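# Shelve the desk's cardboard box with the foam blocks

## Task

Move the cardboard box from the desk onto the lowest shelf of the bookcase. It must sit flat, not tilted, and lie entirely within the rear half of that shelf. Both blue foam blocks must also be on that shelf at the end. The robot must not tip over or finish leaning, since either counts as failure. Nothing may depend on the robot holding it in place when the job ends.

## Robot and tools

ROBOT. TidyBot++ is a single-arm mobile robot. Its base is 0.54 m long, 0.50 m wide and 0.38 m high and rolls on four powered casters. On top is one seven-joint arm with a two-finger gripper. The shoulder sits 0.12 m ahead of the base centre and 0.68 m above the floor. There are two cameras: base_camera, fixed on the base and looking forward, and wrist_camera, a fisheye that looks along the hand. The arm starts folded with the hand pointing down; folded, the hand pokes up to 0.08 m beyond the base front.

FRAMES. The base frame has its origin on the floor below the base centre, with x forward, y left and z up. hand_pose is reported in this frame and is the point between the finger pads. Its z axis runs along the fingers, and the fingers close along its y axis. The odometry frame is the base frame where the scene began. base_odometry heading is positive to the left, from -3.142 to 3.142. Odometry counts wheel turns, so wheel slip looks like travel, and it drifts by centimetres and degrees over many moves. base_tilt is in degrees, positive when leaning forward or right.

execute_actions(actions, cameras). actions is a list holding one action, or no action if you only want fresh state and images. An action may contain "base", "joints", or both, plus optional "speeds"; its motions start together.
- base: exactly one relative move, measured from where the base last reported itself. {"translate_m": d} drives straight, forward positive, range -2 to 2 m. {"strafe_m": d} slides sideways, left positive, -2 to 2 m. {"rotate_rad": d} turns in place, counter-clockwise from above positive, -6.3 to 6.3 rad. These are offsets, not places.
- joints: absolute targets keyed by name, in radians, except gripper_pos. joint_1_rad (arm about vertical; positive is clockwise from above, opposite to rotate_rad), joint_3_rad, joint_5_rad and joint_7_rad take any angle and go the short way, so split turns into steps under half a revolution. joint_2_rad (shoulder) -2.249 to 2.249, joint_4_rad (elbow) -2.579 to 2.579, joint_6_rad (wrist) -2.099 to 2.099. gripper_pos runs from 0 (open, about 85 mm gap) to 1 (closed); the gap is roughly 85 x (1 - gripper_pos) mm. With the hand down, joint_7_rad at 1.57 makes the fingers open left and right.
- speeds: lowers top speed for that action only: translate_m and strafe_m 0.05 to 0.5 m/s, rotate_rad 0.1 to 1.57 rad/s. A base move needing more than 8.667 s is refused; no action runs past 15 s.
- cameras: a list of "base_camera", "wrist_camera" or "all"; omitted or null gives all, [] gives none.
Unknown keys or out-of-range numbers cause refusal with no motion. A joint or the base left out of an action may keep pushing toward an earlier target.

ARM GEOMETRY. Upper arm 0.42 m, forearm 0.31 m, hand 0.31 m. With joint_1_rad 0, joint_3_rad 3.14 and joint_5_rad 0 the arm moves in the vertical plane through base x. Angles from vertical (forward positive): upper arm = joint_2_rad; forearm = joint_2_rad - joint_4_rad; hand = that minus joint_6_rad. Reach ahead of and above the shoulder is the sum of length x sin and length x cos of those angles. A downward hand reaches at most about 0.94 m above the floor, and only near the base.

OTHER TOOLS. wait(seconds), 0 to 10, commands nothing and returns state and images. zoom_image(camera, region) enlarges part of that camera's latest full image; region is [x0, y0, x1, y1] in pixels from the top-left, at most 504 x 504. read_manual(section) only returns licence text. finished_scene(scene) ends the current scene, given its number, once the result is stable; it cannot be undone and reports success.

READING RESULTS. base_status and joint_status tell how each motion ended. "done" for the base only means the wheels turned the full amount, possibly slipping. "off_target" means it stopped short and may still push. After "contact_stop" or "time_out" the old target is dropped and the part holds. "joint command not followed" with a "cause:" line means arm targets were withheld, usually for self-collision; the gripper still moves. If a call reports a stop, later calls in the same reply are skipped. gripper "done" at 1 means nothing was grasped; "off_target" means an object stopped the fingers. motor_effort gives percent of maximum, peak in brackets, and is noisy. "ARM HIT" means the arm struck itself or the base. Motor temperatures list one value per joint; MOTOR HOT appears from 60 °C and an OVER-TEMPERATURE FAULT at 75 °C, after which the arm sinks, so don't hold loads longer than needed.

ACCURACY. Friction leaves joints slightly off; correct by sending last command + (wanted - read). hand_pose itself may be off by 1-2 cm, so trust images. A held load makes the arm sag; never command a held joint to its current reading.

AVOID. Dropping or slamming objects, hard pushes. Driving while the arm is caught on something high (about 0.8 m up) can tip the robot; pushing or pulling sideways on a raised hand can lift wheels. A blocked base keeps shoving. Torque-sensor overloads (joints 1-4 at 104.5 N m, 5-7 at 51.3 N m) freeze the arm for 10 s. Loose objects may occasionally get nudged by something.

Each tool is called after "Emit:" in YAML: its name, and indented under it one key for each argument.

## Session

Emit:
execute_actions:
  actions: []

Scene clock: 0.00 s.
Motor temperatures (°C, as the motors report them): [35 31 34 35 41 39 40]
base_odometry: x=+0.000 y=+0.000 heading=+0.000 (m, m, rad; odometry frame)
base_tilt: forward=+0.1 right=+0.1 (deg)
base_status: not commanded
joint_positions: joint_1_rad=+0.060 joint_2_rad=-0.326 joint_3_rad=+3.143 joint_4_rad=-2.526 joint_5_rad=-0.029 joint_6_rad=-0.916 joint_7_rad=+1.606 gripper_pos=+0.000
joint_status: not commanded
motor_effort: joint_1_rad=+1 joint_2_rad=-1 joint_3_rad=+2 joint_4_rad=+14 joint_5_rad=+0 joint_6_rad=+0 joint_7_rad=+0 (%)
hand_pose: x=+0.2467 y=+0.0009 z=+0.5843 quat_wxyz=(-0.011, +1.000, -0.022, +0.013) (m; base frame)
pictures: base_camera, wrist_camera
Images, in order (width x height): base_camera 644x364, wrist_camera 644x476.

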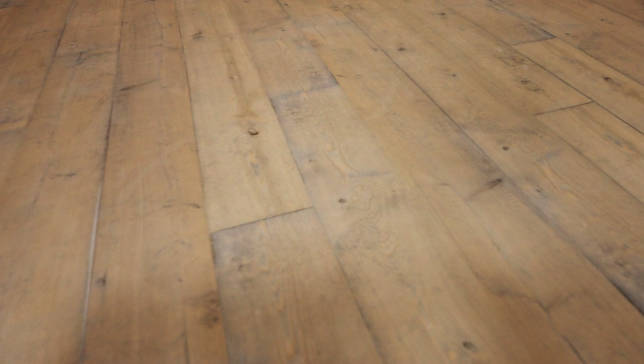

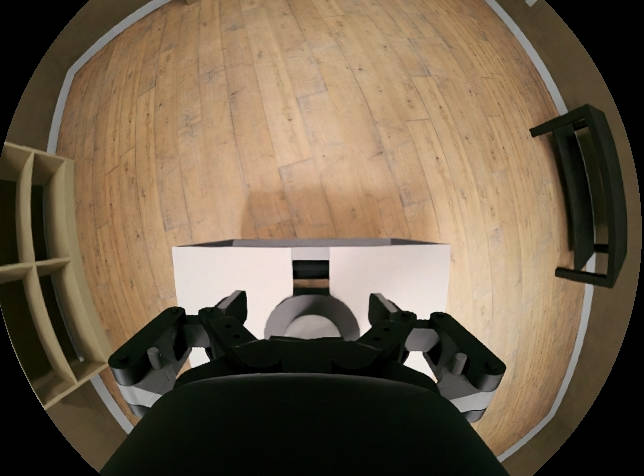

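Emit:
execute_actions:
  actions:
    - {"joints":{"joint_1_rad":1.5,"joint_6_rad":0.2}}
  cameras: ["wrist_camera"]

Emit:
execute_actions:
  actions:
    - {"joints":{"joint_1_rad":-1.5}}
  cameras: ["wrist_camera"]

Scene clock: 3.33 s.
Motor temperatures (°C, as the motors report them): [35 31 34 35 41 39 40]
base_odometry: x=+0.000 y=+0.000 heading=+0.000 (m, m, rad; odometry frame)
base_tilt: forward=+0.1 right=+0.1 (deg)
base_status: not commanded
joint_positions: joint_1_rad=+1.489 joint_2_rad=-0.326 joint_3_rad=+3.143 joint_4_rad=-2.526 joint_5_rad=-0.029 joint_6_rad=+0.177 joint_7_rad=+1.606 gripper_pos=+0.000
joint_status: all done
motor_effort: joint_1_rad=+1(1) joint_2_rad=-5(5) joint_3_rad=+1(2) joint_4_rad=+18(18) joint_5_rad=+0(1) joint_6_rad=+9(7) joint_7_rad=+0(1) (%)
hand_pose: x=+0.1508 y=-0.3981 z=+0.7594 quat_wxyz=(+0.362, +0.624, -0.574, +0.388) (m; base frame)
pictures: wrist_camera
Images, in order (width x height): wrist_camera 644x476.

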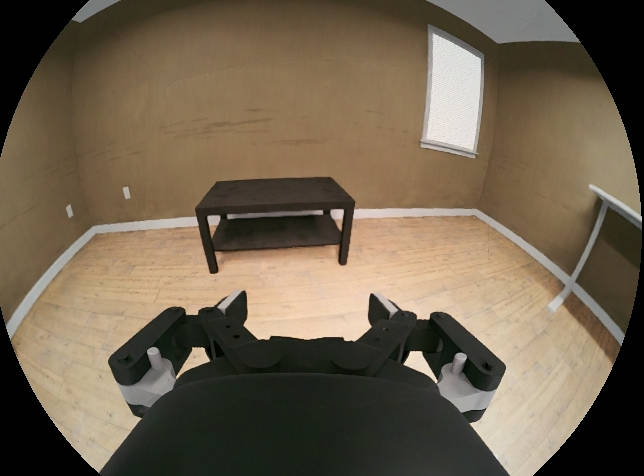

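Scene clock: 7.17 s.
Motor temperatures (°C, as the motors report them): [35 31 34 35 41 39 40]
base_odometry: x=+0.000 y=+0.000 heading=+0.000 (m, m, rad; odometry frame)
base_tilt: forward=+0.1 right=+0.1 (deg)
base_status: not commanded
joint_positions: joint_1_rad=-1.489 joint_2_rad=-0.326 joint_3_rad=+3.143 joint_4_rad=-2.526 joint_5_rad=-0.029 joint_6_rad=+0.177 joint_7_rad=+1.606 gripper_pos=+0.000
joint_status: all done
motor_effort: joint_1_rad=+1(0) joint_2_rad=-5(5) joint_3_rad=+2(2) joint_4_rad=+18(18) joint_5_rad=+0(1) joint_6_rad=+8(7) joint_7_rad=-1(0) (%)
hand_pose: x=+0.1522 y=+0.3980 z=+0.7594 quat_wxyz=(-0.357, +0.623, +0.575, +0.393) (m; base frame)
pictures: wrist_camera
Images, in order (width x height): wrist_camera 644x476.

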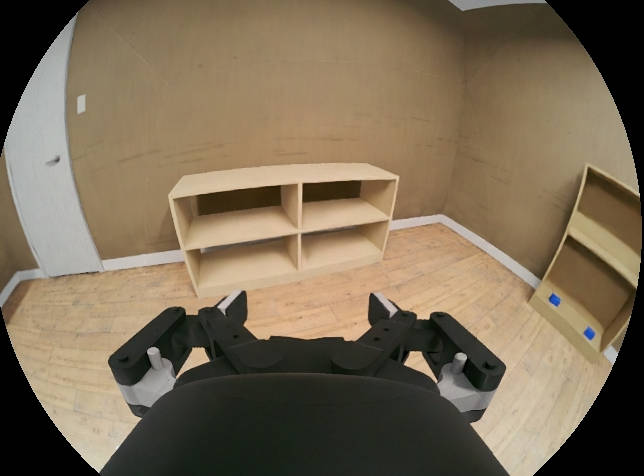

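Bookcase is ahead; desk behind.

Emit:
execute_actions:
  actions:
    - {"joints":{"joint_1_rad":0.0}}
  cameras: ["wrist_camera"]

Emit:
execute_actions:
  actions:
    - {"base":{"rotate_rad":-2.6}}
  cameras: ["wrist_camera"]

Scene clock: 10.27 s.
Motor temperatures (°C, as the motors report them): [35 31 34 35 41 39 40]
base_odometry: x=+0.000 y=+0.000 heading=+0.000 (m, m, rad; odometry frame)
base_tilt: forward=+0.1 right=+0.2 (deg)
base_status: not commanded
joint_positions: joint_1_rad=-0.011 joint_2_rad=-0.326 joint_3_rad=+3.143 joint_4_rad=-2.526 joint_5_rad=-0.029 joint_6_rad=+0.177 joint_7_rad=+1.606 gripper_pos=+0.000
joint_status: all done
motor_effort: joint_1_rad=+1(1) joint_2_rad=-5(5) joint_3_rad=+2(2) joint_4_rad=+18(18) joint_5_rad=-1(1) joint_6_rad=+8(8) joint_7_rad=+0(1) (%)
hand_pose: x=+0.5184 y=+0.0036 z=+0.7594 quat_wxyz=(+0.001, +0.848, +0.005, +0.531) (m; base frame)
pictures: wrist_camera
Images, in order (width x height): wrist_camera 644x476.

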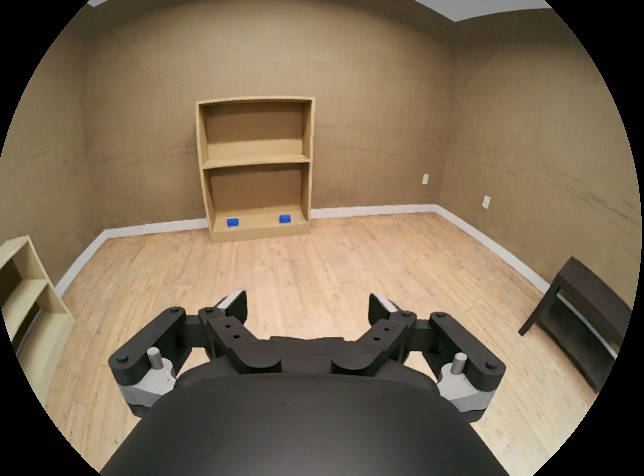

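Scene clock: 13.23 s.
Motor temperatures (°C, as the motors report them): [35 31 34 35 41 39 40]
base_odometry: x=+0.000 y=+0.000 heading=-2.598 (m, m, rad; odometry frame)
base_tilt: forward=+0.1 right=+0.1 (deg)
base_status: done
joint_positions: joint_1_rad=-0.008 joint_2_rad=-0.326 joint_3_rad=+3.143 joint_4_rad=-2.526 joint_5_rad=-0.029 joint_6_rad=+0.178 joint_7_rad=+1.606 gripper_pos=+0.000
joint_status: not commanded
motor_effort: joint_1_rad=+1(2) joint_2_rad=-5(6) joint_3_rad=+2(3) joint_4_rad=+18(18) joint_5_rad=-1(0) joint_6_rad=+8(8) joint_7_rad=+0(1) (%)
hand_pose: x=+0.5184 y=+0.0027 z=+0.7595 quat_wxyz=(+0.002, +0.847, +0.004, +0.531) (m; base frame)
pictures: wrist_camera
Images, in order (width x height): wrist_camera 644x476.

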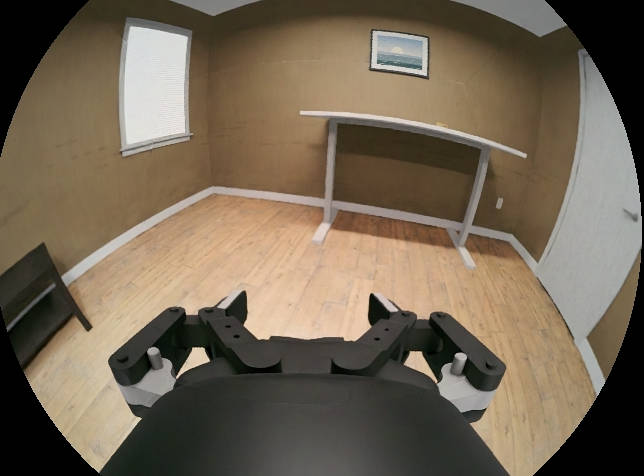

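Emit:
execute_actions:
  actions:
    - {"base":{"rotate_rad":-0.54},"joints":{"joint_2_rad":0.0,"joint_4_rad":-1.2,"joint_6_rad":-0.9}}

Scene clock: 16.77 s.
Motor temperatures (°C, as the motors report them): [35 31 34 35 41 39 40]
base_odometry: x=+0.000 y=+0.000 heading=-3.136 (m, m, rad; odometry frame)
base_tilt: forward=+0.1 right=+0.1 (deg)
base_status: done
joint_positions: joint_1_rad=-0.005 joint_2_rad=-0.022 joint_3_rad=+3.143 joint_4_rad=-1.215 joint_5_rad=-0.029 joint_6_rad=-0.875 joint_7_rad=+1.606 gripper_pos=+0.000
joint_status: all done
motor_effort: joint_1_rad=+1(1) joint_2_rad=-17(17) joint_3_rad=+2(3) joint_4_rad=+20(21) joint_5_rad=-1(1) joint_6_rad=+8(8) joint_7_rad=+0(0) (%)
hand_pose: x=+0.6753 y=+0.0104 z=+1.0704 quat_wxyz=(-0.007, +0.859, +0.014, +0.512) (m; base frame)
pictures: base_camera, wrist_camera
Images, in order (width x height): base_camera 644x364, wrist_camera 644x476.

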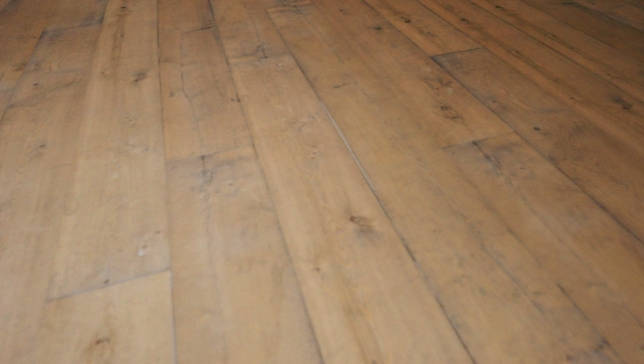

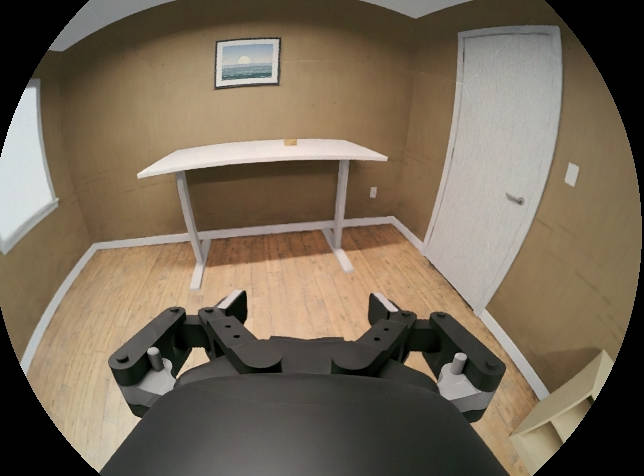

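Emit:
execute_actions:
  actions:
    - {"base":{"strafe_m":0.28}}
  cameras: []

Emit:
execute_actions:
  actions:
    - {"base":{"translate_m":0.9}}
  cameras: ["wrist_camera"]

Emit:
zoom_image:
  camera: "wrist_camera"
  region: [220,80,420,220]

Scene clock: 19.47 s.
Motor temperatures (°C, as the motors report them): [35 31 34 35 41 39 40]
base_odometry: x=+0.001 y=-0.280 heading=-3.137 (m, m, rad; odometry frame)
base_tilt: forward=+0.1 right=+0.1 (deg)
base_status: done
joint_positions: joint_1_rad=-0.003 joint_2_rad=-0.021 joint_3_rad=+3.142 joint_4_rad=-1.215 joint_5_rad=-0.029 joint_6_rad=-0.875 joint_7_rad=+1.606 gripper_pos=+0.000
joint_status: not commanded
motor_effort: joint_1_rad=+1(3) joint_2_rad=-17(18) joint_3_rad=+2(4) joint_4_rad=+20(21) joint_5_rad=+0(1) joint_6_rad=+8(8) joint_7_rad=+0(1) (%)
hand_pose: x=+0.6756 y=+0.0103 z=+1.0699 quat_wxyz=(-0.007, +0.859, +0.014, +0.511) (m; base frame)
pictures: none
No camera images: the call's "cameras" was empty. Leave "cameras" out to get every camera's image.

Scene clock: 22.63 s.
Motor temperatures (°C, as the motors report them): [35 31 34 35 41 39 40]
base_odometry: x=-0.899 y=-0.285 heading=-3.137 (m, m, rad; odometry frame)
base_tilt: forward=+0.1 right=+0.1 (deg)
base_status: done
joint_positions: joint_1_rad=-0.003 joint_2_rad=-0.007 joint_3_rad=+3.142 joint_4_rad=-1.213 joint_5_rad=-0.029 joint_6_rad=-0.880 joint_7_rad=+1.606 gripper_pos=+0.000
joint_status: not commanded
motor_effort: joint_1_rad=+1(1) joint_2_rad=-20(20) joint_3_rad=+2(0) joint_4_rad=+21(21) joint_5_rad=-1(2) joint_6_rad=+8(8) joint_7_rad=-1(0) (%)
hand_pose: x=+0.6807 y=+0.0103 z=+1.0615 quat_wxyz=(-0.007, +0.864, +0.014, +0.504) (m; base frame)
pictures: wrist_camera
Images, in order (width x height): wrist_camera 644x476.

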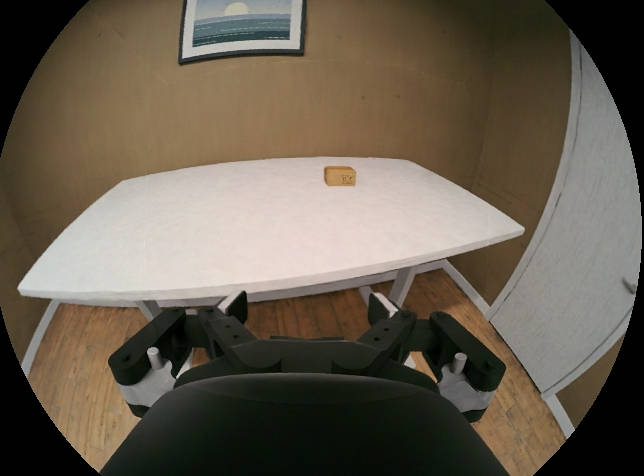

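Region (220, 80, 420, 220) of wrist_camera's 644x476 image, scaled by 2.520; it fills the top 353 rows of this view, and the rest is white.

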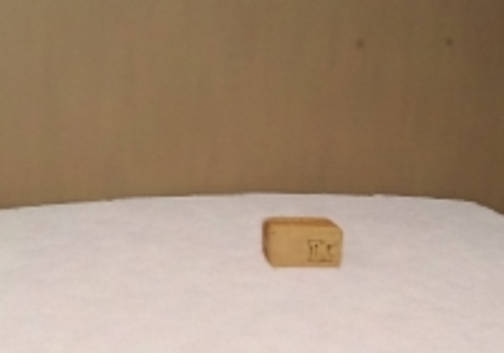

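Emit:
execute_actions:
  actions:
    - {"base":{"strafe_m":-0.09},"joints":{"joint_2_rad":0.45,"joint_4_rad":-0.65,"joint_6_rad":-0.8}}

Scene clock: 25.63 s.
Motor temperatures (°C, as the motors report them): [35 31 34 35 41 39 40]
base_odometry: x=-0.900 y=-0.195 heading=-3.136 (m, m, rad; odometry frame)
base_tilt: forward=+0.1 right=+0.2 (deg)
base_status: done
joint_positions: joint_1_rad=+0.002 joint_2_rad=+0.443 joint_3_rad=+3.143 joint_4_rad=-0.669 joint_5_rad=-0.029 joint_6_rad=-0.825 joint_7_rad=+1.606 gripper_pos=+0.000
joint_status: all done
motor_effort: joint_1_rad=+1(4) joint_2_rad=-32(35) joint_3_rad=+1(4) joint_4_rad=+20(20) joint_5_rad=+0(2) joint_6_rad=+7(9) joint_7_rad=+1(1) (%)
hand_pose: x=+0.8719 y=+0.0059 z=+1.0898 quat_wxyz=(-0.004, +0.824, +0.011, +0.567) (m; base frame)
pictures: base_camera, wrist_camera
Images, in order (width x height): base_camera 644x364, wrist_camera 644x476.

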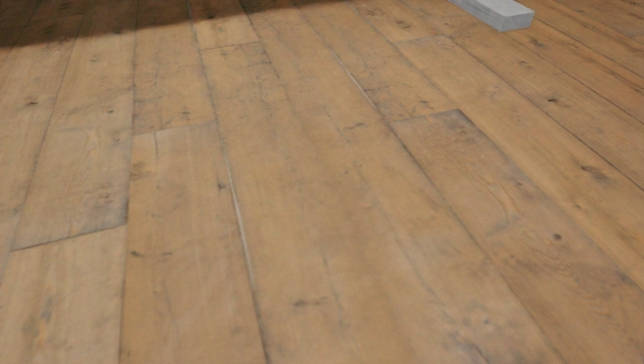

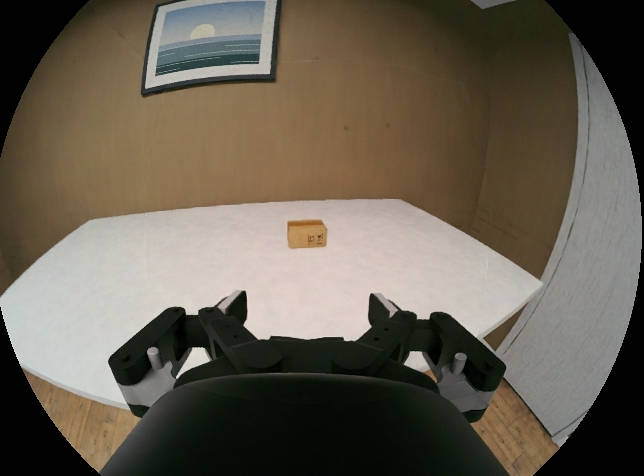

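Emit:
execute_actions:
  actions:
    - {"base":{"strafe_m":0.5},"joints":{"joint_2_rad":0.55,"joint_4_rad":-1.3,"joint_5_rad":1.57,"joint_6_rad":-1.57,"joint_7_rad":0.3}}

Scene clock: 30.13 s.
Motor temperatures (°C, as the motors report them): [35 32 34 35 41 39 40]
base_odometry: x=-0.897 y=-0.695 heading=-3.136 (m, m, rad; odometry frame)
base_tilt: forward=+0.1 right=+0.1 (deg)
base_status: done
joint_positions: joint_1_rad=-0.002 joint_2_rad=+0.528 joint_3_rad=+3.143 joint_4_rad=-1.282 joint_5_rad=+1.536 joint_6_rad=-1.549 joint_7_rad=+0.322 gripper_pos=+0.000
joint_status: all done
motor_effort: joint_1_rad=+0(4) joint_2_rad=-32(37) joint_3_rad=+4(5) joint_4_rad=+16(22) joint_5_rad=+7(7) joint_6_rad=-3(9) joint_7_rad=+1(1) (%)
hand_pose: x=+0.6410 y=-0.3091 z=+0.9582 quat_wxyz=(+0.604, +0.633, -0.344, +0.340) (m; base frame)
pictures: base_camera, wrist_camera
Images, in order (width x height): base_camera 644x364, wrist_camera 644x476.

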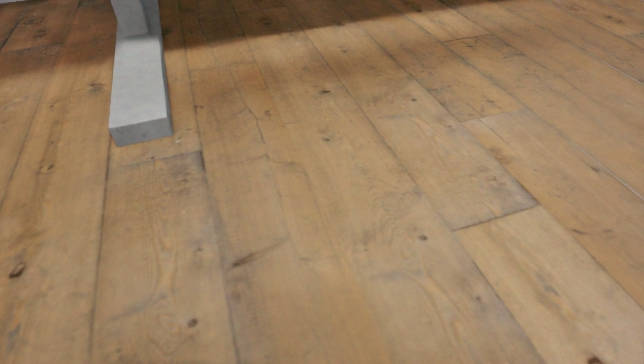

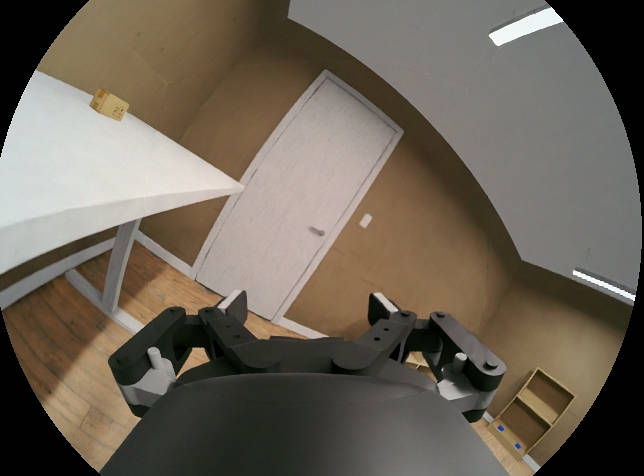

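Emit:
execute_actions:
  actions:
    - {"base":{"strafe_m":-0.16},"joints":{"joint_1_rad":-0.3,"joint_7_rad":-0.3}}
  cameras: []

Emit:
execute_actions:
  actions:
    - {"base":{"translate_m":0.5},"speeds":{"translate_m":0.2}}

Scene clock: 33.10 s.
Motor temperatures (°C, as the motors report them): [35 32 34 35 41 39 40]
base_odometry: x=-0.899 y=-0.535 heading=-3.136 (m, m, rad; odometry frame)
base_tilt: forward=+0.1 right=+0.1 (deg)
base_status: done
joint_positions: joint_1_rad=-0.291 joint_2_rad=+0.535 joint_3_rad=+3.143 joint_4_rad=-1.285 joint_5_rad=+1.538 joint_6_rad=-1.550 joint_7_rad=-0.278 gripper_pos=+0.000
joint_status: all done
motor_effort: joint_1_rad=+1(3) joint_2_rad=-32(34) joint_3_rad=+4(5) joint_4_rad=+16(17) joint_5_rad=+7(8) joint_6_rad=-3(4) joint_7_rad=+0(0) (%)
hand_pose: x=+0.7085 y=-0.1476 z=+0.9546 quat_wxyz=(+0.403, +0.573, -0.435, +0.565) (m; base frame)
pictures: none
No camera images: the call's "cameras" was empty. Leave "cameras" out to get every camera's image.

Scene clock: 48.10 s.
Motor temperatures (°C, as the motors report them): [35 32 34 35 41 39 40]
base_odometry: x=-1.396 y=-0.538 heading=-3.135 (m, m, rad; odometry frame)
base_tilt: forward=+0.0 right=+0.1 (deg)
base_status: translate_m time_out (by the wheels' count: +0.497 of +0.500)
joint_positions: joint_1_rad=-0.292 joint_2_rad=+0.371 joint_3_rad=+3.146 joint_4_rad=-1.295 joint_5_rad=+1.543 joint_6_rad=-1.581 joint_7_rad=-0.278 gripper_pos=+0.000
joint_status: not commanded
motor_effort: joint_1_rad=-3(5) joint_2_rad=+3(35) joint_3_rad=+1(9) joint_4_rad=+16(33) joint_5_rad=+8(13) joint_6_rad=+0(19) joint_7_rad=-1(1) (%)
hand_pose: x=+0.6492 y=-0.1660 z=+1.0362 quat_wxyz=(+0.369, +0.529, -0.483, +0.593) (m; base frame)
pictures: base_camera, wrist_camera
Images, in order (width x height): base_camera 644x364, wrist_camera 644x476.

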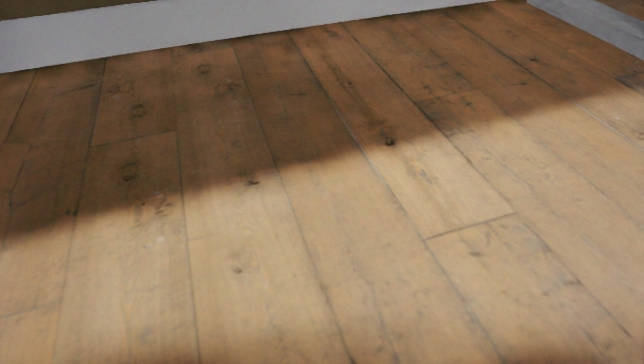

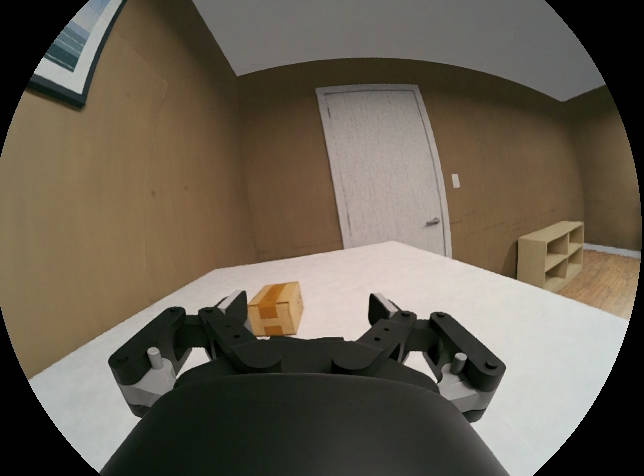

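Emit:
execute_actions:
  actions:
    - {"base":{"translate_m":-0.03},"joints":{"joint_2_rad":0.37,"joint_4_rad":-1.55,"joint_6_rad":-1.4,"joint_7_rad":-0.4}}
  cameras: ["wrist_camera"]

Scene clock: 50.27 s.
Motor temperatures (°C, as the motors report them): [35 32 34 35 41 39 40]
base_odometry: x=-1.366 y=-0.538 heading=-3.136 (m, m, rad; odometry frame)
base_tilt: forward=+0.1 right=+0.1 (deg)
base_status: done
joint_positions: joint_1_rad=-0.294 joint_2_rad=+0.331 joint_3_rad=+3.146 joint_4_rad=-1.479 joint_5_rad=+1.542 joint_6_rad=-1.425 joint_7_rad=-0.374 gripper_pos=+0.000
joint_status: joint_2_rad off_target (ended at +0.331, target +0.370); joint_4_rad off_target (ended at -1.479, target -1.550); the others done
motor_effort: joint_1_rad=+1(5) joint_2_rad=-15(28) joint_3_rad=+3(4) joint_4_rad=+7(16) joint_5_rad=+8(15) joint_6_rad=-2(4) joint_7_rad=+0(0) (%)
hand_pose: x=+0.6702 y=-0.1556 z=+0.9861 quat_wxyz=(+0.330, +0.582, -0.437, +0.601) (m; base frame)
pictures: wrist_camera
Images, in order (width x height): wrist_camera 644x476.

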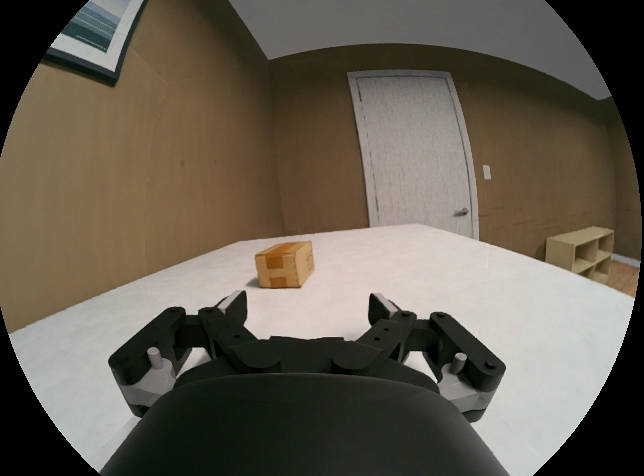

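Emit:
execute_actions:
  actions:
    - {"joints":{"joint_1_rad":-0.5,"joint_2_rad":0.33,"joint_4_rad":-1.45,"joint_6_rad":-1.5}}
  cameras: ["wrist_camera"]

Scene clock: 52.10 s.
Motor temperatures (°C, as the motors report them): [35 32 34 35 41 39 40]
base_odometry: x=-1.366 y=-0.538 heading=-3.136 (m, m, rad; odometry frame)
base_tilt: forward=+0.1 right=+0.1 (deg)
base_status: not commanded
joint_positions: joint_1_rad=-0.501 joint_2_rad=+0.331 joint_3_rad=+3.143 joint_4_rad=-1.469 joint_5_rad=+1.542 joint_6_rad=-1.475 joint_7_rad=-0.374 gripper_pos=+0.000
joint_status: all done
motor_effort: joint_1_rad=+1(4) joint_2_rad=-26(27) joint_3_rad=+3(5) joint_4_rad=+16(17) joint_5_rad=+8(8) joint_6_rad=-2(3) joint_7_rad=+0(0) (%)
hand_pose: x=+0.6793 y=-0.0455 z=+0.9924 quat_wxyz=(+0.280, +0.611, -0.388, +0.630) (m; base frame)
pictures: wrist_camera
Images, in order (width x height): wrist_camera 644x476.

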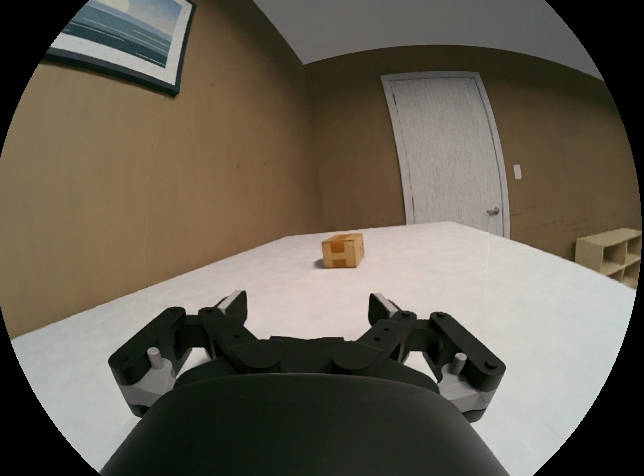

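Emit:
execute_actions:
  actions:
    - {"base":{"strafe_m":-0.12},"joints":{"joint_4_rad":-1.52,"joint_6_rad":-1.3,"joint_7_rad":-0.5},"speeds":{"strafe_m":0.15}}
  cameras: ["wrist_camera"]

Scene clock: 54.27 s.
Motor temperatures (°C, as the motors report them): [35 32 34 35 41 39 40]
base_odometry: x=-1.367 y=-0.418 heading=-3.135 (m, m, rad; odometry frame)
base_tilt: forward=+0.1 right=+0.1 (deg)
base_status: done
joint_positions: joint_1_rad=-0.501 joint_2_rad=+0.322 joint_3_rad=+3.143 joint_4_rad=-1.491 joint_5_rad=+1.544 joint_6_rad=-1.316 joint_7_rad=-0.478 gripper_pos=+0.000
joint_status: all done
motor_effort: joint_1_rad=+1(4) joint_2_rad=-23(27) joint_3_rad=+3(5) joint_4_rad=+14(17) joint_5_rad=+6(8) joint_6_rad=-1(3) joint_7_rad=+0(1) (%)
hand_pose: x=+0.7126 y=-0.0175 z=+0.9788 quat_wxyz=(+0.193, +0.632, -0.378, +0.648) (m; base frame)
pictures: wrist_camera
Images, in order (width x height): wrist_camera 644x476.

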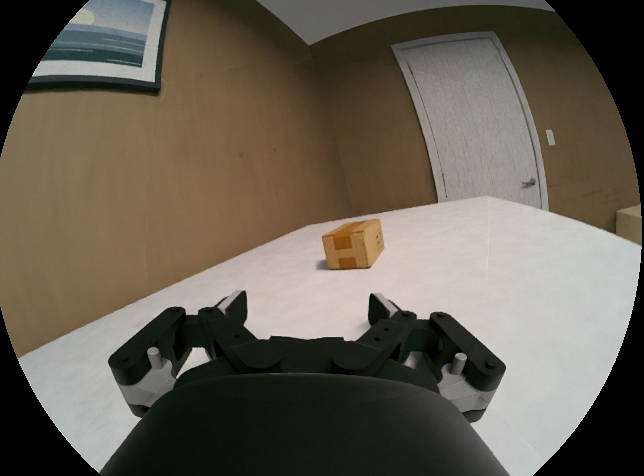

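Emit:
execute_actions:
  actions:
    - {"base":{"strafe_m":-0.1},"joints":{"joint_6_rad":-1.38,"joint_7_rad":-0.3},"speeds":{"strafe_m":0.15}}
  cameras: ["wrist_camera"]

Scene clock: 56.00 s.
Motor temperatures (°C, as the motors report them): [35 32 34 35 41 39 40]
base_odometry: x=-1.368 y=-0.318 heading=-3.135 (m, m, rad; odometry frame)
base_tilt: forward=+0.1 right=+0.1 (deg)
base_status: done
joint_positions: joint_1_rad=-0.503 joint_2_rad=+0.321 joint_3_rad=+3.142 joint_4_rad=-1.492 joint_5_rad=+1.544 joint_6_rad=-1.358 joint_7_rad=-0.310 gripper_pos=+0.000
joint_status: all done
motor_effort: joint_1_rad=+1(5) joint_2_rad=-21(24) joint_3_rad=+4(5) joint_4_rad=+14(15) joint_5_rad=+8(8) joint_6_rad=-3(3) joint_7_rad=-1(0) (%)
hand_pose: x=+0.7029 y=-0.0249 z=+0.9816 quat_wxyz=(+0.262, +0.653, -0.334, +0.627) (m; base frame)
pictures: wrist_camera
Images, in order (width x height): wrist_camera 644x476.

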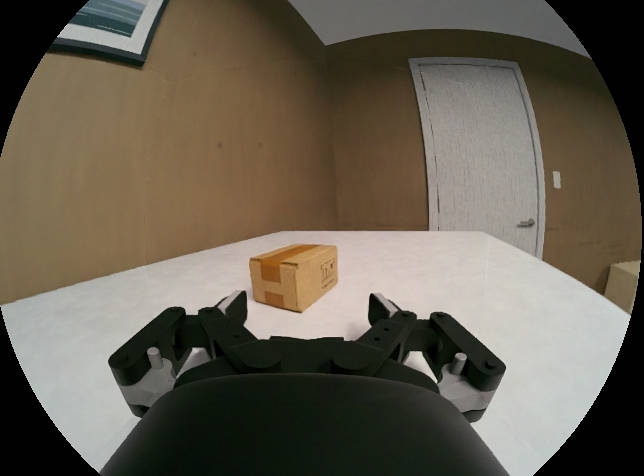

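Emit:
execute_actions:
  actions:
    - {"base":{"translate_m":0.06},"joints":{"joint_2_rad":0.25,"joint_4_rad":-1.62,"joint_6_rad":-1.6},"speeds":{"translate_m":0.05}}
  cameras: ["wrist_camera"]

Scene clock: 58.13 s.
Motor temperatures (°C, as the motors report them): [35 32 34 35 41 39 40]
base_odometry: x=-1.428 y=-0.318 heading=-3.135 (m, m, rad; odometry frame)
base_tilt: forward=+0.1 right=+0.1 (deg)
base_status: done
joint_positions: joint_1_rad=-0.503 joint_2_rad=+0.247 joint_3_rad=+3.142 joint_4_rad=-1.594 joint_5_rad=+1.545 joint_6_rad=-1.586 joint_7_rad=-0.310 gripper_pos=+0.000
joint_status: all done
motor_effort: joint_1_rad=+1(3) joint_2_rad=-20(24) joint_3_rad=+3(5) joint_4_rad=+14(16) joint_5_rad=+8(9) joint_6_rad=-3(3) joint_7_rad=+0(0) (%)
hand_pose: x=+0.6181 y=-0.0794 z=+0.9987 quat_wxyz=(+0.351, +0.604, -0.382, +0.605) (m; base frame)
pictures: wrist_camera
Images, in order (width x height): wrist_camera 644x476.

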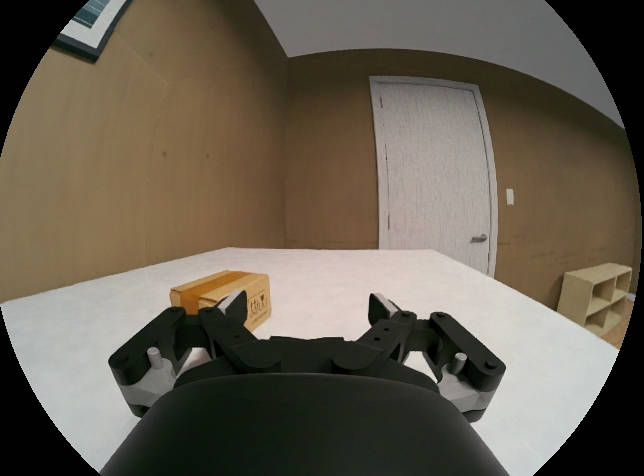

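Emit:
execute_actions:
  actions:
    - {"base":{"strafe_m":0.1},"speeds":{"strafe_m":0.15}}
  cameras: []

Emit:
execute_actions:
  actions:
    - {"joints":{"joint_2_rad":0.29,"joint_4_rad":-1.52,"joint_6_rad":-1.2}}
  cameras: ["wrist_camera"]

Scene clock: 60.60 s.
Motor temperatures (°C, as the motors report them): [35 32 34 35 41 39 40]
base_odometry: x=-1.428 y=-0.418 heading=-3.135 (m, m, rad; odometry frame)
base_tilt: forward=+0.1 right=+0.1 (deg)
base_status: done
joint_positions: joint_1_rad=-0.499 joint_2_rad=+0.247 joint_3_rad=+3.142 joint_4_rad=-1.595 joint_5_rad=+1.545 joint_6_rad=-1.586 joint_7_rad=-0.310 gripper_pos=+0.000
joint_status: not commanded
motor_effort: joint_1_rad=+1(3) joint_2_rad=-20(20) joint_3_rad=+3(3) joint_4_rad=+13(15) joint_5_rad=+8(8) joint_6_rad=-2(2) joint_7_rad=-1(0) (%)
hand_pose: x=+0.6175 y=-0.0814 z=+0.9986 quat_wxyz=(+0.352, +0.603, -0.383, +0.604) (m; base frame)
pictures: none
No camera images: the call's "cameras" was empty. Leave "cameras" out to get every camera's image.

Scene clock: 61.53 s.
Motor temperatures (°C, as the motors report them): [35 32 34 35 41 39 40]
base_odometry: x=-1.428 y=-0.418 heading=-3.135 (m, m, rad; odometry frame)
base_tilt: forward=+0.1 right=+0.1 (deg)
base_status: not commanded
joint_positions: joint_1_rad=-0.500 joint_2_rad=+0.280 joint_3_rad=+3.142 joint_4_rad=-1.532 joint_5_rad=+1.545 joint_6_rad=-1.207 joint_7_rad=-0.310 gripper_pos=+0.000
joint_status: all done
motor_effort: joint_1_rad=+1(2) joint_2_rad=-25(27) joint_3_rad=+3(4) joint_4_rad=+18(18) joint_5_rad=+7(8) joint_6_rad=-2(3) joint_7_rad=+0(1) (%)
hand_pose: x=+0.7206 y=-0.0018 z=+0.9770 quat_wxyz=(+0.207, +0.683, -0.295, +0.635) (m; base frame)
pictures: wrist_camera
Images, in order (width x height): wrist_camera 644x476.

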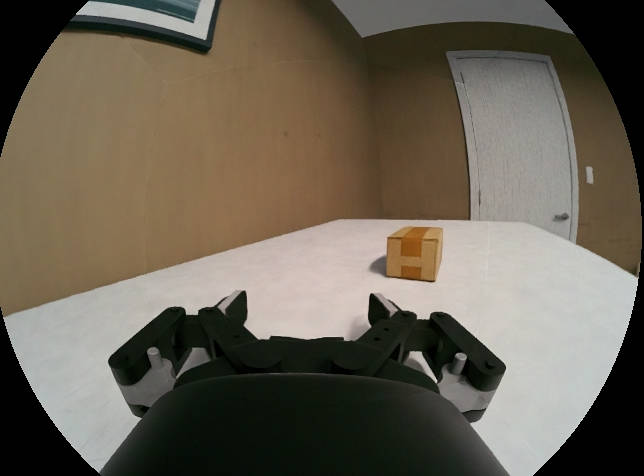

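Emit:
execute_actions:
  actions:
    - {"base":{"strafe_m":0.05},"joints":{"joint_1_rad":-0.3,"joint_6_rad":-1.42},"speeds":{"strafe_m":0.15}}
  cameras: ["wrist_camera"]

Scene clock: 63.43 s.
Motor temperatures (°C, as the motors report them): [35 32 34 35 41 39 40]
base_odometry: x=-1.428 y=-0.468 heading=-3.136 (m, m, rad; odometry frame)
base_tilt: forward=+0.1 right=+0.1 (deg)
base_status: done
joint_positions: joint_1_rad=-0.299 joint_2_rad=+0.282 joint_3_rad=+3.143 joint_4_rad=-1.532 joint_5_rad=+1.545 joint_6_rad=-1.401 joint_7_rad=-0.310 gripper_pos=+0.000
joint_status: all done
motor_effort: joint_1_rad=+1(4) joint_2_rad=-25(27) joint_3_rad=+3(5) joint_4_rad=+17(19) joint_5_rad=+7(7) joint_6_rad=-3(3) joint_7_rad=-1(0) (%)
hand_pose: x=+0.6591 y=-0.1538 z=+0.9899 quat_wxyz=(+0.339, +0.605, -0.409, +0.593) (m; base frame)
pictures: wrist_camera
Images, in order (width x height): wrist_camera 644x476.

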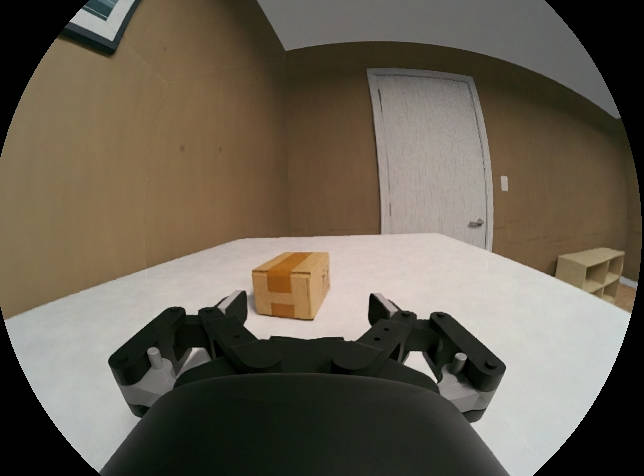

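Emit:
execute_actions:
  actions:
    - {"joints":{"joint_6_rad":-1.27}}
  cameras: []

Emit:
execute_actions:
  actions:
    - {"joints":{"joint_1_rad":-0.1,"joint_6_rad":-1.15,"joint_4_rad":-1.56}}
  cameras: ["wrist_camera"]

Scene clock: 64.70 s.
Motor temperatures (°C, as the motors report them): [35 32 34 35 41 39 40]
base_odometry: x=-1.428 y=-0.468 heading=-3.136 (m, m, rad; odometry frame)
base_tilt: forward=+0.1 right=+0.1 (deg)
base_status: not commanded
joint_positions: joint_1_rad=-0.299 joint_2_rad=+0.283 joint_3_rad=+3.143 joint_4_rad=-1.532 joint_5_rad=+1.545 joint_6_rad=-1.282 joint_7_rad=-0.310 gripper_pos=+0.000
joint_status: all done
motor_effort: joint_1_rad=+1(1) joint_2_rad=-25(27) joint_3_rad=+3(4) joint_4_rad=+18(18) joint_5_rad=+7(7) joint_6_rad=-3(3) joint_7_rad=+0(0) (%)
hand_pose: x=+0.6907 y=-0.1351 z=+0.9808 quat_wxyz=(+0.297, +0.634, -0.380, +0.604) (m; base frame)
pictures: none
No camera images: the call's "cameras" was empty. Leave "cameras" out to get every camera's image.

Scene clock: 65.87 s.
Motor temperatures (°C, as the motors report them): [35 32 34 35 41 39 40]
base_odometry: x=-1.428 y=-0.468 heading=-3.136 (m, m, rad; odometry frame)
base_tilt: forward=+0.1 right=+0.1 (deg)
base_status: not commanded
joint_positions: joint_1_rad=-0.110 joint_2_rad=+0.280 joint_3_rad=+3.143 joint_4_rad=-1.533 joint_5_rad=+1.549 joint_6_rad=-1.178 joint_7_rad=-0.310 gripper_pos=+0.000
joint_status: all done
motor_effort: joint_1_rad=+1(2) joint_2_rad=-20(25) joint_3_rad=+2(4) joint_4_rad=+14(17) joint_5_rad=+5(7) joint_6_rad=-1(3) joint_7_rad=+0(0) (%)
hand_pose: x=+0.6827 y=-0.2263 z=+0.9759 quat_wxyz=(+0.317, +0.620, -0.414, +0.587) (m; base frame)
pictures: wrist_camera
Images, in order (width x height): wrist_camera 644x476.

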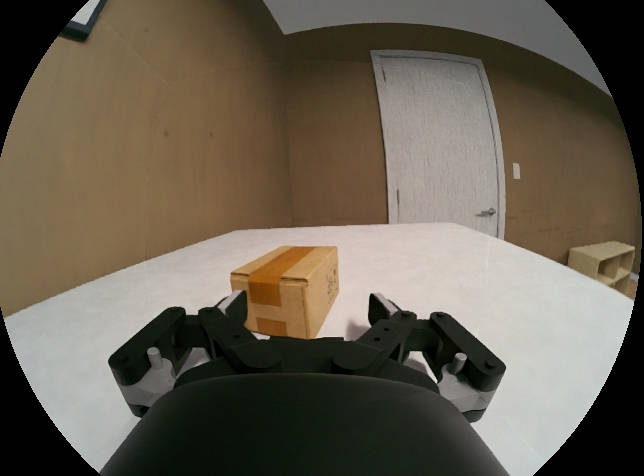

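Emit:
execute_actions:
  actions:
    - {"base":{"strafe_m":0.04},"joints":{"joint_6_rad":-1.0},"speeds":{"strafe_m":0.1}}
  cameras: ["wrist_camera"]

Emit:
execute_actions:
  actions:
    - {"base":{"strafe_m":-0.1},"speeds":{"strafe_m":0.1}}
  cameras: ["wrist_camera"]

Scene clock: 67.33 s.
Motor temperatures (°C, as the motors report them): [35 32 34 35 41 39 40]
base_odometry: x=-1.428 y=-0.509 heading=-3.136 (m, m, rad; odometry frame)
base_tilt: forward=+0.1 right=+0.1 (deg)
base_status: done
joint_positions: joint_1_rad=-0.095 joint_2_rad=+0.271 joint_3_rad=+3.148 joint_4_rad=-1.533 joint_5_rad=+1.556 joint_6_rad=-1.025 joint_7_rad=-0.310 gripper_pos=+0.000
joint_status: all done
motor_effort: joint_1_rad=+0(3) joint_2_rad=-20(21) joint_3_rad=+1(0) joint_4_rad=+14(15) joint_5_rad=+4(5) joint_6_rad=+0(2) joint_7_rad=-1(0) (%)
hand_pose: x=+0.7149 y=-0.2127 z=+0.9738 quat_wxyz=(+0.267, +0.647, -0.383, +0.603) (m; base frame)
pictures: wrist_camera
Images, in order (width x height): wrist_camera 644x476.

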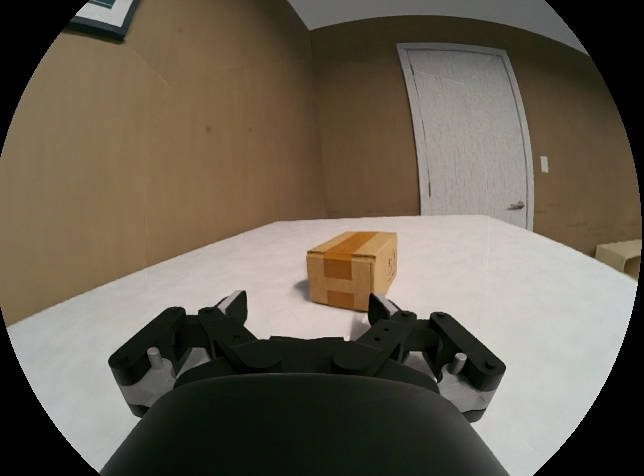

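Scene clock: 68.87 s.
Motor temperatures (°C, as the motors report them): [35 32 34 35 41 39 40]
base_odometry: x=-1.428 y=-0.409 heading=-3.135 (m, m, rad; odometry frame)
base_tilt: forward=+0.1 right=+0.2 (deg)
base_status: done
joint_positions: joint_1_rad=-0.106 joint_2_rad=+0.270 joint_3_rad=+3.144 joint_4_rad=-1.533 joint_5_rad=+1.556 joint_6_rad=-1.024 joint_7_rad=-0.310 gripper_pos=+0.000
joint_status: not commanded
motor_effort: joint_1_rad=+1(5) joint_2_rad=-20(21) joint_3_rad=+2(4) joint_4_rad=+14(16) joint_5_rad=+3(5) joint_6_rad=+0(3) joint_7_rad=-1(0) (%)
hand_pose: x=+0.7180 y=-0.2041 z=+0.9739 quat_wxyz=(+0.262, +0.650, -0.378, +0.605) (m; base frame)
pictures: wrist_camera
Images, in order (width x height): wrist_camera 644x476.

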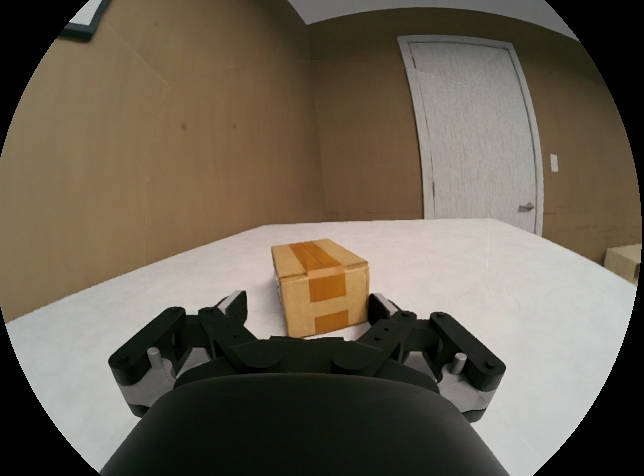

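Box rotated and is now between the fingers. A bit deeper, then close.

Emit:
execute_actions:
  actions:
    - {"base":{"strafe_m":-0.05},"joints":{"joint_6_rad":-0.9},"speeds":{"strafe_m":0.1}}
  cameras: []

Emit:
execute_actions:
  actions:
    - {"joints":{"gripper_pos":1.0}}
  cameras: ["wrist_camera"]

Scene clock: 70.33 s.
Motor temperatures (°C, as the motors report them): [35 32 34 35 41 39 40]
base_odometry: x=-1.429 y=-0.359 heading=-3.135 (m, m, rad; odometry frame)
base_tilt: forward=+0.1 right=+0.2 (deg)
base_status: done
joint_positions: joint_1_rad=-0.105 joint_2_rad=+0.264 joint_3_rad=+3.143 joint_4_rad=-1.532 joint_5_rad=+1.557 joint_6_rad=-0.921 joint_7_rad=-0.310 gripper_pos=+0.000
joint_status: all done
motor_effort: joint_1_rad=+1(4) joint_2_rad=-19(20) joint_3_rad=+3(4) joint_4_rad=+13(14) joint_5_rad=+3(3) joint_6_rad=-1(3) joint_7_rad=+1(0) (%)
hand_pose: x=+0.7401 y=-0.1834 z=+0.9722 quat_wxyz=(+0.222, +0.670, -0.353, +0.615) (m; base frame)
pictures: none
No camera images: the call's "cameras" was empty. Leave "cameras" out to get every camera's image.

Scene clock: 71.43 s.
Motor temperatures (°C, as the motors report them): [35 32 34 35 41 39 40]
base_odometry: x=-1.429 y=-0.359 heading=-3.135 (m, m, rad; odometry frame)
base_tilt: forward=+0.1 right=+0.1 (deg)
base_status: not commanded
joint_positions: joint_1_rad=-0.105 joint_2_rad=+0.264 joint_3_rad=+3.143 joint_4_rad=-1.532 joint_5_rad=+1.558 joint_6_rad=-0.921 joint_7_rad=-0.310 gripper_pos=+0.302
joint_status: gripper_pos off_target (ended at +0.302, target +1.000)
motor_effort: joint_1_rad=+1(2) joint_2_rad=-21(21) joint_3_rad=+2(3) joint_4_rad=+15(15) joint_5_rad=+2(3) joint_6_rad=-1(2) joint_7_rad=-1(0) (%)
hand_pose: x=+0.7402 y=-0.1834 z=+0.9726 quat_wxyz=(+0.223, +0.670, -0.352, +0.615) (m; base frame)
pictures: wrist_camera
Images, in order (width x height): wrist_camera 644x476.

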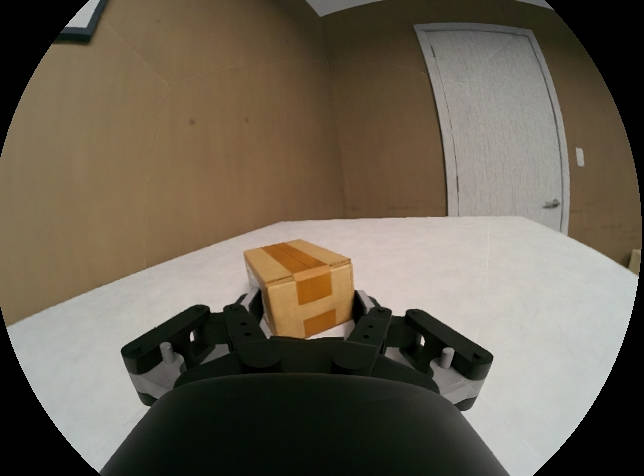

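Emit:
execute_actions:
  actions:
    - {"joints":{"joint_4_rad":-1.35,"gripper_pos":1.0}}
  cameras: []

Emit:
execute_actions:
  actions:
    - {"base":{"translate_m":-0.9}}
  cameras: ["wrist_camera"]

Emit:
execute_actions:
  actions:
    - {"base":{"rotate_rad":3.13},"joints":{"joint_1_rad":0,"joint_2_rad":0.3,"joint_4_rad":-1.3,"joint_5_rad":0,"joint_6_rad":-0.2,"joint_7_rad":1.57}}

Scene clock: 73.57 s.
Motor temperatures (°C, as the motors report them): [35 32 34 35 41 39 40]
base_odometry: x=-1.429 y=-0.359 heading=-3.135 (m, m, rad; odometry frame)
base_tilt: forward=+0.1 right=+0.2 (deg)
base_status: not commanded
joint_positions: joint_1_rad=-0.105 joint_2_rad=+0.292 joint_3_rad=+3.143 joint_4_rad=-1.366 joint_5_rad=+1.558 joint_6_rad=-0.921 joint_7_rad=-0.310 gripper_pos=+0.302
joint_status: gripper_pos off_target (ended at +0.302, target +1.000); the others done
motor_effort: joint_1_rad=+1(0) joint_2_rad=-29(30) joint_3_rad=+2(3) joint_4_rad=+20(22) joint_5_rad=+7(7) joint_6_rad=-2(3) joint_7_rad=-1(1) (%)
hand_pose: x=+0.7627 y=-0.1810 z=+1.0380 quat_wxyz=(+0.193, +0.627, -0.371, +0.657) (m; base frame)
pictures: none
No camera images: the call's "cameras" was empty. Leave "cameras" out to get every camera's image.

Scene clock: 76.63 s.
Motor temperatures (°C, as the motors report them): [35 32 34 35 41 39 40]
base_odometry: x=-0.529 y=-0.352 heading=-3.135 (m, m, rad; odometry frame)
base_tilt: forward=+0.1 right=+0.2 (deg)
base_status: done
joint_positions: joint_1_rad=-0.105 joint_2_rad=+0.293 joint_3_rad=+3.143 joint_4_rad=-1.365 joint_5_rad=+1.558 joint_6_rad=-0.920 joint_7_rad=-0.310 gripper_pos=+0.302
joint_status: not commanded
motor_effort: joint_1_rad=+1(3) joint_2_rad=-28(32) joint_3_rad=+3(4) joint_4_rad=+20(22) joint_5_rad=+7(7) joint_6_rad=-1(2) joint_7_rad=+0(0) (%)
hand_pose: x=+0.7635 y=-0.1807 z=+1.0373 quat_wxyz=(+0.193, +0.628, -0.370, +0.657) (m; base frame)
pictures: wrist_camera
Images, in order (width x height): wrist_camera 644x476.

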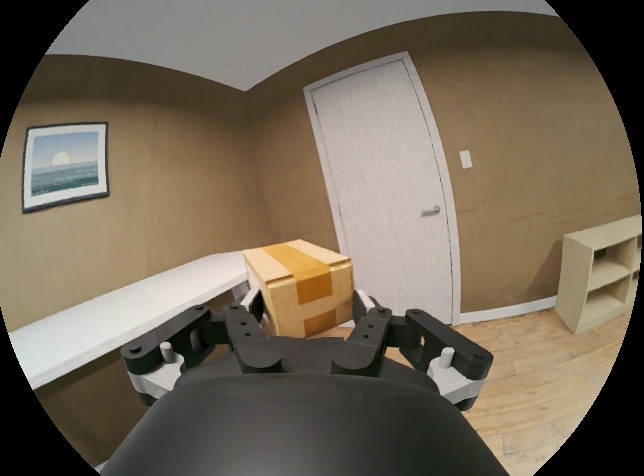

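Scene clock: 80.20 s.
Motor temperatures (°C, as the motors report them): [35 32 34 35 41 39 40]
base_odometry: x=-0.529 y=-0.353 heading=-0.006 (m, m, rad; odometry frame)
base_tilt: forward=+0.1 right=+0.1 (deg)
base_status: done
joint_positions: joint_1_rad=-0.006 joint_2_rad=+0.309 joint_3_rad=+3.140 joint_4_rad=-1.318 joint_5_rad=+0.026 joint_6_rad=-0.220 joint_7_rad=+1.564 gripper_pos=+0.302
joint_status: all done
motor_effort: joint_1_rad=+1(6) joint_2_rad=-31(36) joint_3_rad=+1(4) joint_4_rad=+23(22) joint_5_rad=-1(7) joint_6_rad=+10(10) joint_7_rad=+0(0) (%)
hand_pose: x=+0.8603 y=+0.0052 z=+0.9797 quat_wxyz=(+0.005, +0.798, +0.009, +0.603) (m; base frame)
pictures: base_camera, wrist_camera
Images, in order (width x height): base_camera 644x364, wrist_camera 644x476.

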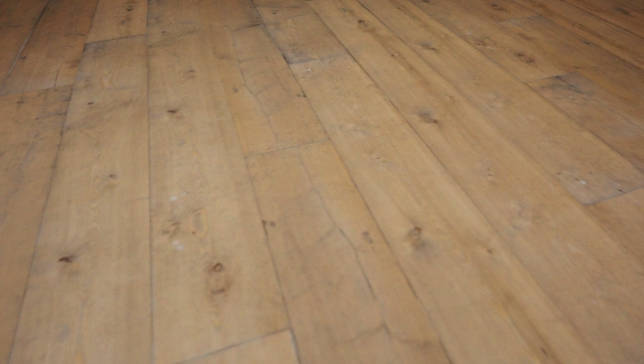

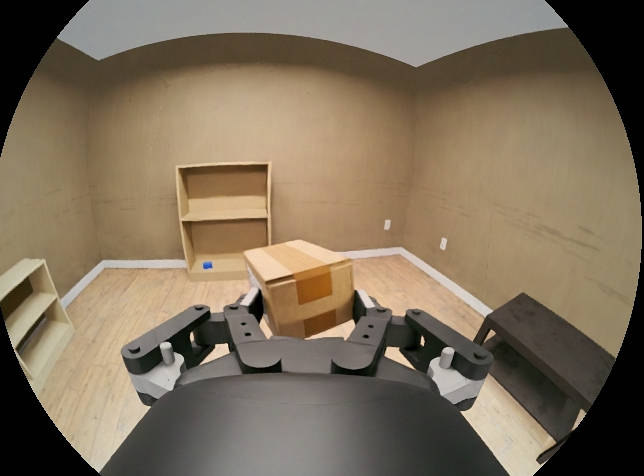

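Emit:
execute_actions:
  actions:
    - {"base":{"strafe_m":0.8},"joints":{"joint_2_rad":2.1,"joint_4_rad":-0.45,"joint_6_rad":0.98}}
  cameras: []

Emit:
execute_actions:
  actions:
    - {"base":{"translate_m":1.1}}

Scene clock: 84.50 s.
Motor temperatures (°C, as the motors report them): [35 32 34 35 41 40 40]
base_odometry: x=-0.526 y=+0.448 heading=-0.005 (m, m, rad; odometry frame)
base_tilt: forward=+0.1 right=+0.1 (deg)
base_status: done
joint_positions: joint_1_rad=-0.006 joint_2_rad=+2.093 joint_3_rad=+3.140 joint_4_rad=-0.473 joint_5_rad=+0.026 joint_6_rad=+0.948 joint_7_rad=+1.564 gripper_pos=+0.302
joint_status: all done
motor_effort: joint_1_rad=+1(5) joint_2_rad=-44(55) joint_3_rad=+1(1) joint_4_rad=+15(23) joint_5_rad=+0(1) joint_6_rad=+10(10) joint_7_rad=+0(0) (%)
hand_pose: x=+0.9656 y=+0.0131 z=+0.1934 quat_wxyz=(-0.007, +0.724, +0.012, +0.690) (m; base frame)
pictures: none
No camera images: the call's "cameras" was empty. Leave "cameras" out to get every camera's image.

Scene clock: 88.03 s.
Motor temperatures (°C, as the motors report them): [35 32 34 35 41 40 40]
base_odometry: x=+0.574 y=+0.444 heading=-0.004 (m, m, rad; odometry frame)
base_tilt: forward=+0.1 right=+0.1 (deg)
base_status: done
joint_positions: joint_1_rad=-0.005 joint_2_rad=+2.099 joint_3_rad=+3.140 joint_4_rad=-0.468 joint_5_rad=+0.026 joint_6_rad=+0.948 joint_7_rad=+1.564 gripper_pos=+0.302
joint_status: not commanded
motor_effort: joint_1_rad=+1(2) joint_2_rad=-44(46) joint_3_rad=+1(0) joint_4_rad=+15(16) joint_5_rad=-1(1) joint_6_rad=+9(11) joint_7_rad=+0(0) (%)
hand_pose: x=+0.9639 y=+0.0125 z=+0.1907 quat_wxyz=(-0.007, +0.724, +0.011, +0.690) (m; base frame)
pictures: base_camera, wrist_camera
Images, in order (width x height): base_camera 644x364, wrist_camera 644x476.

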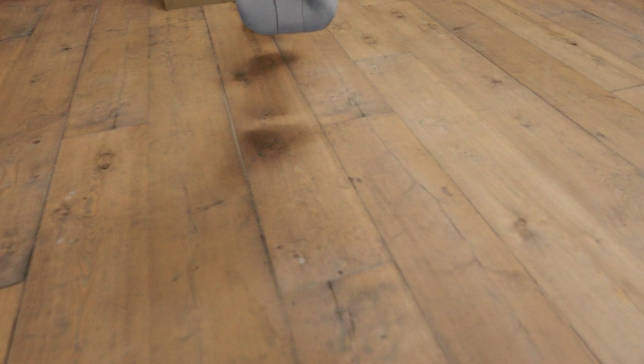

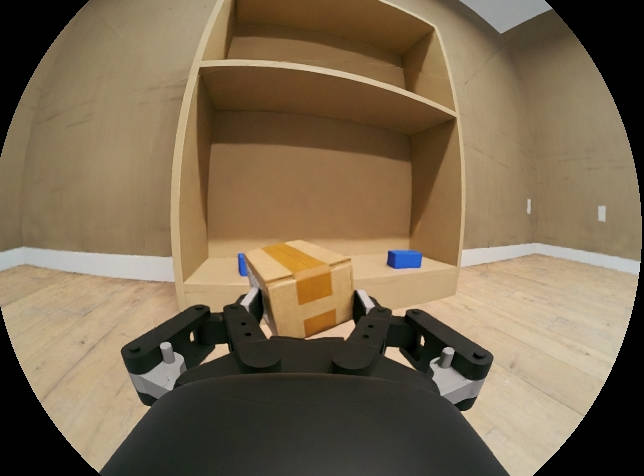

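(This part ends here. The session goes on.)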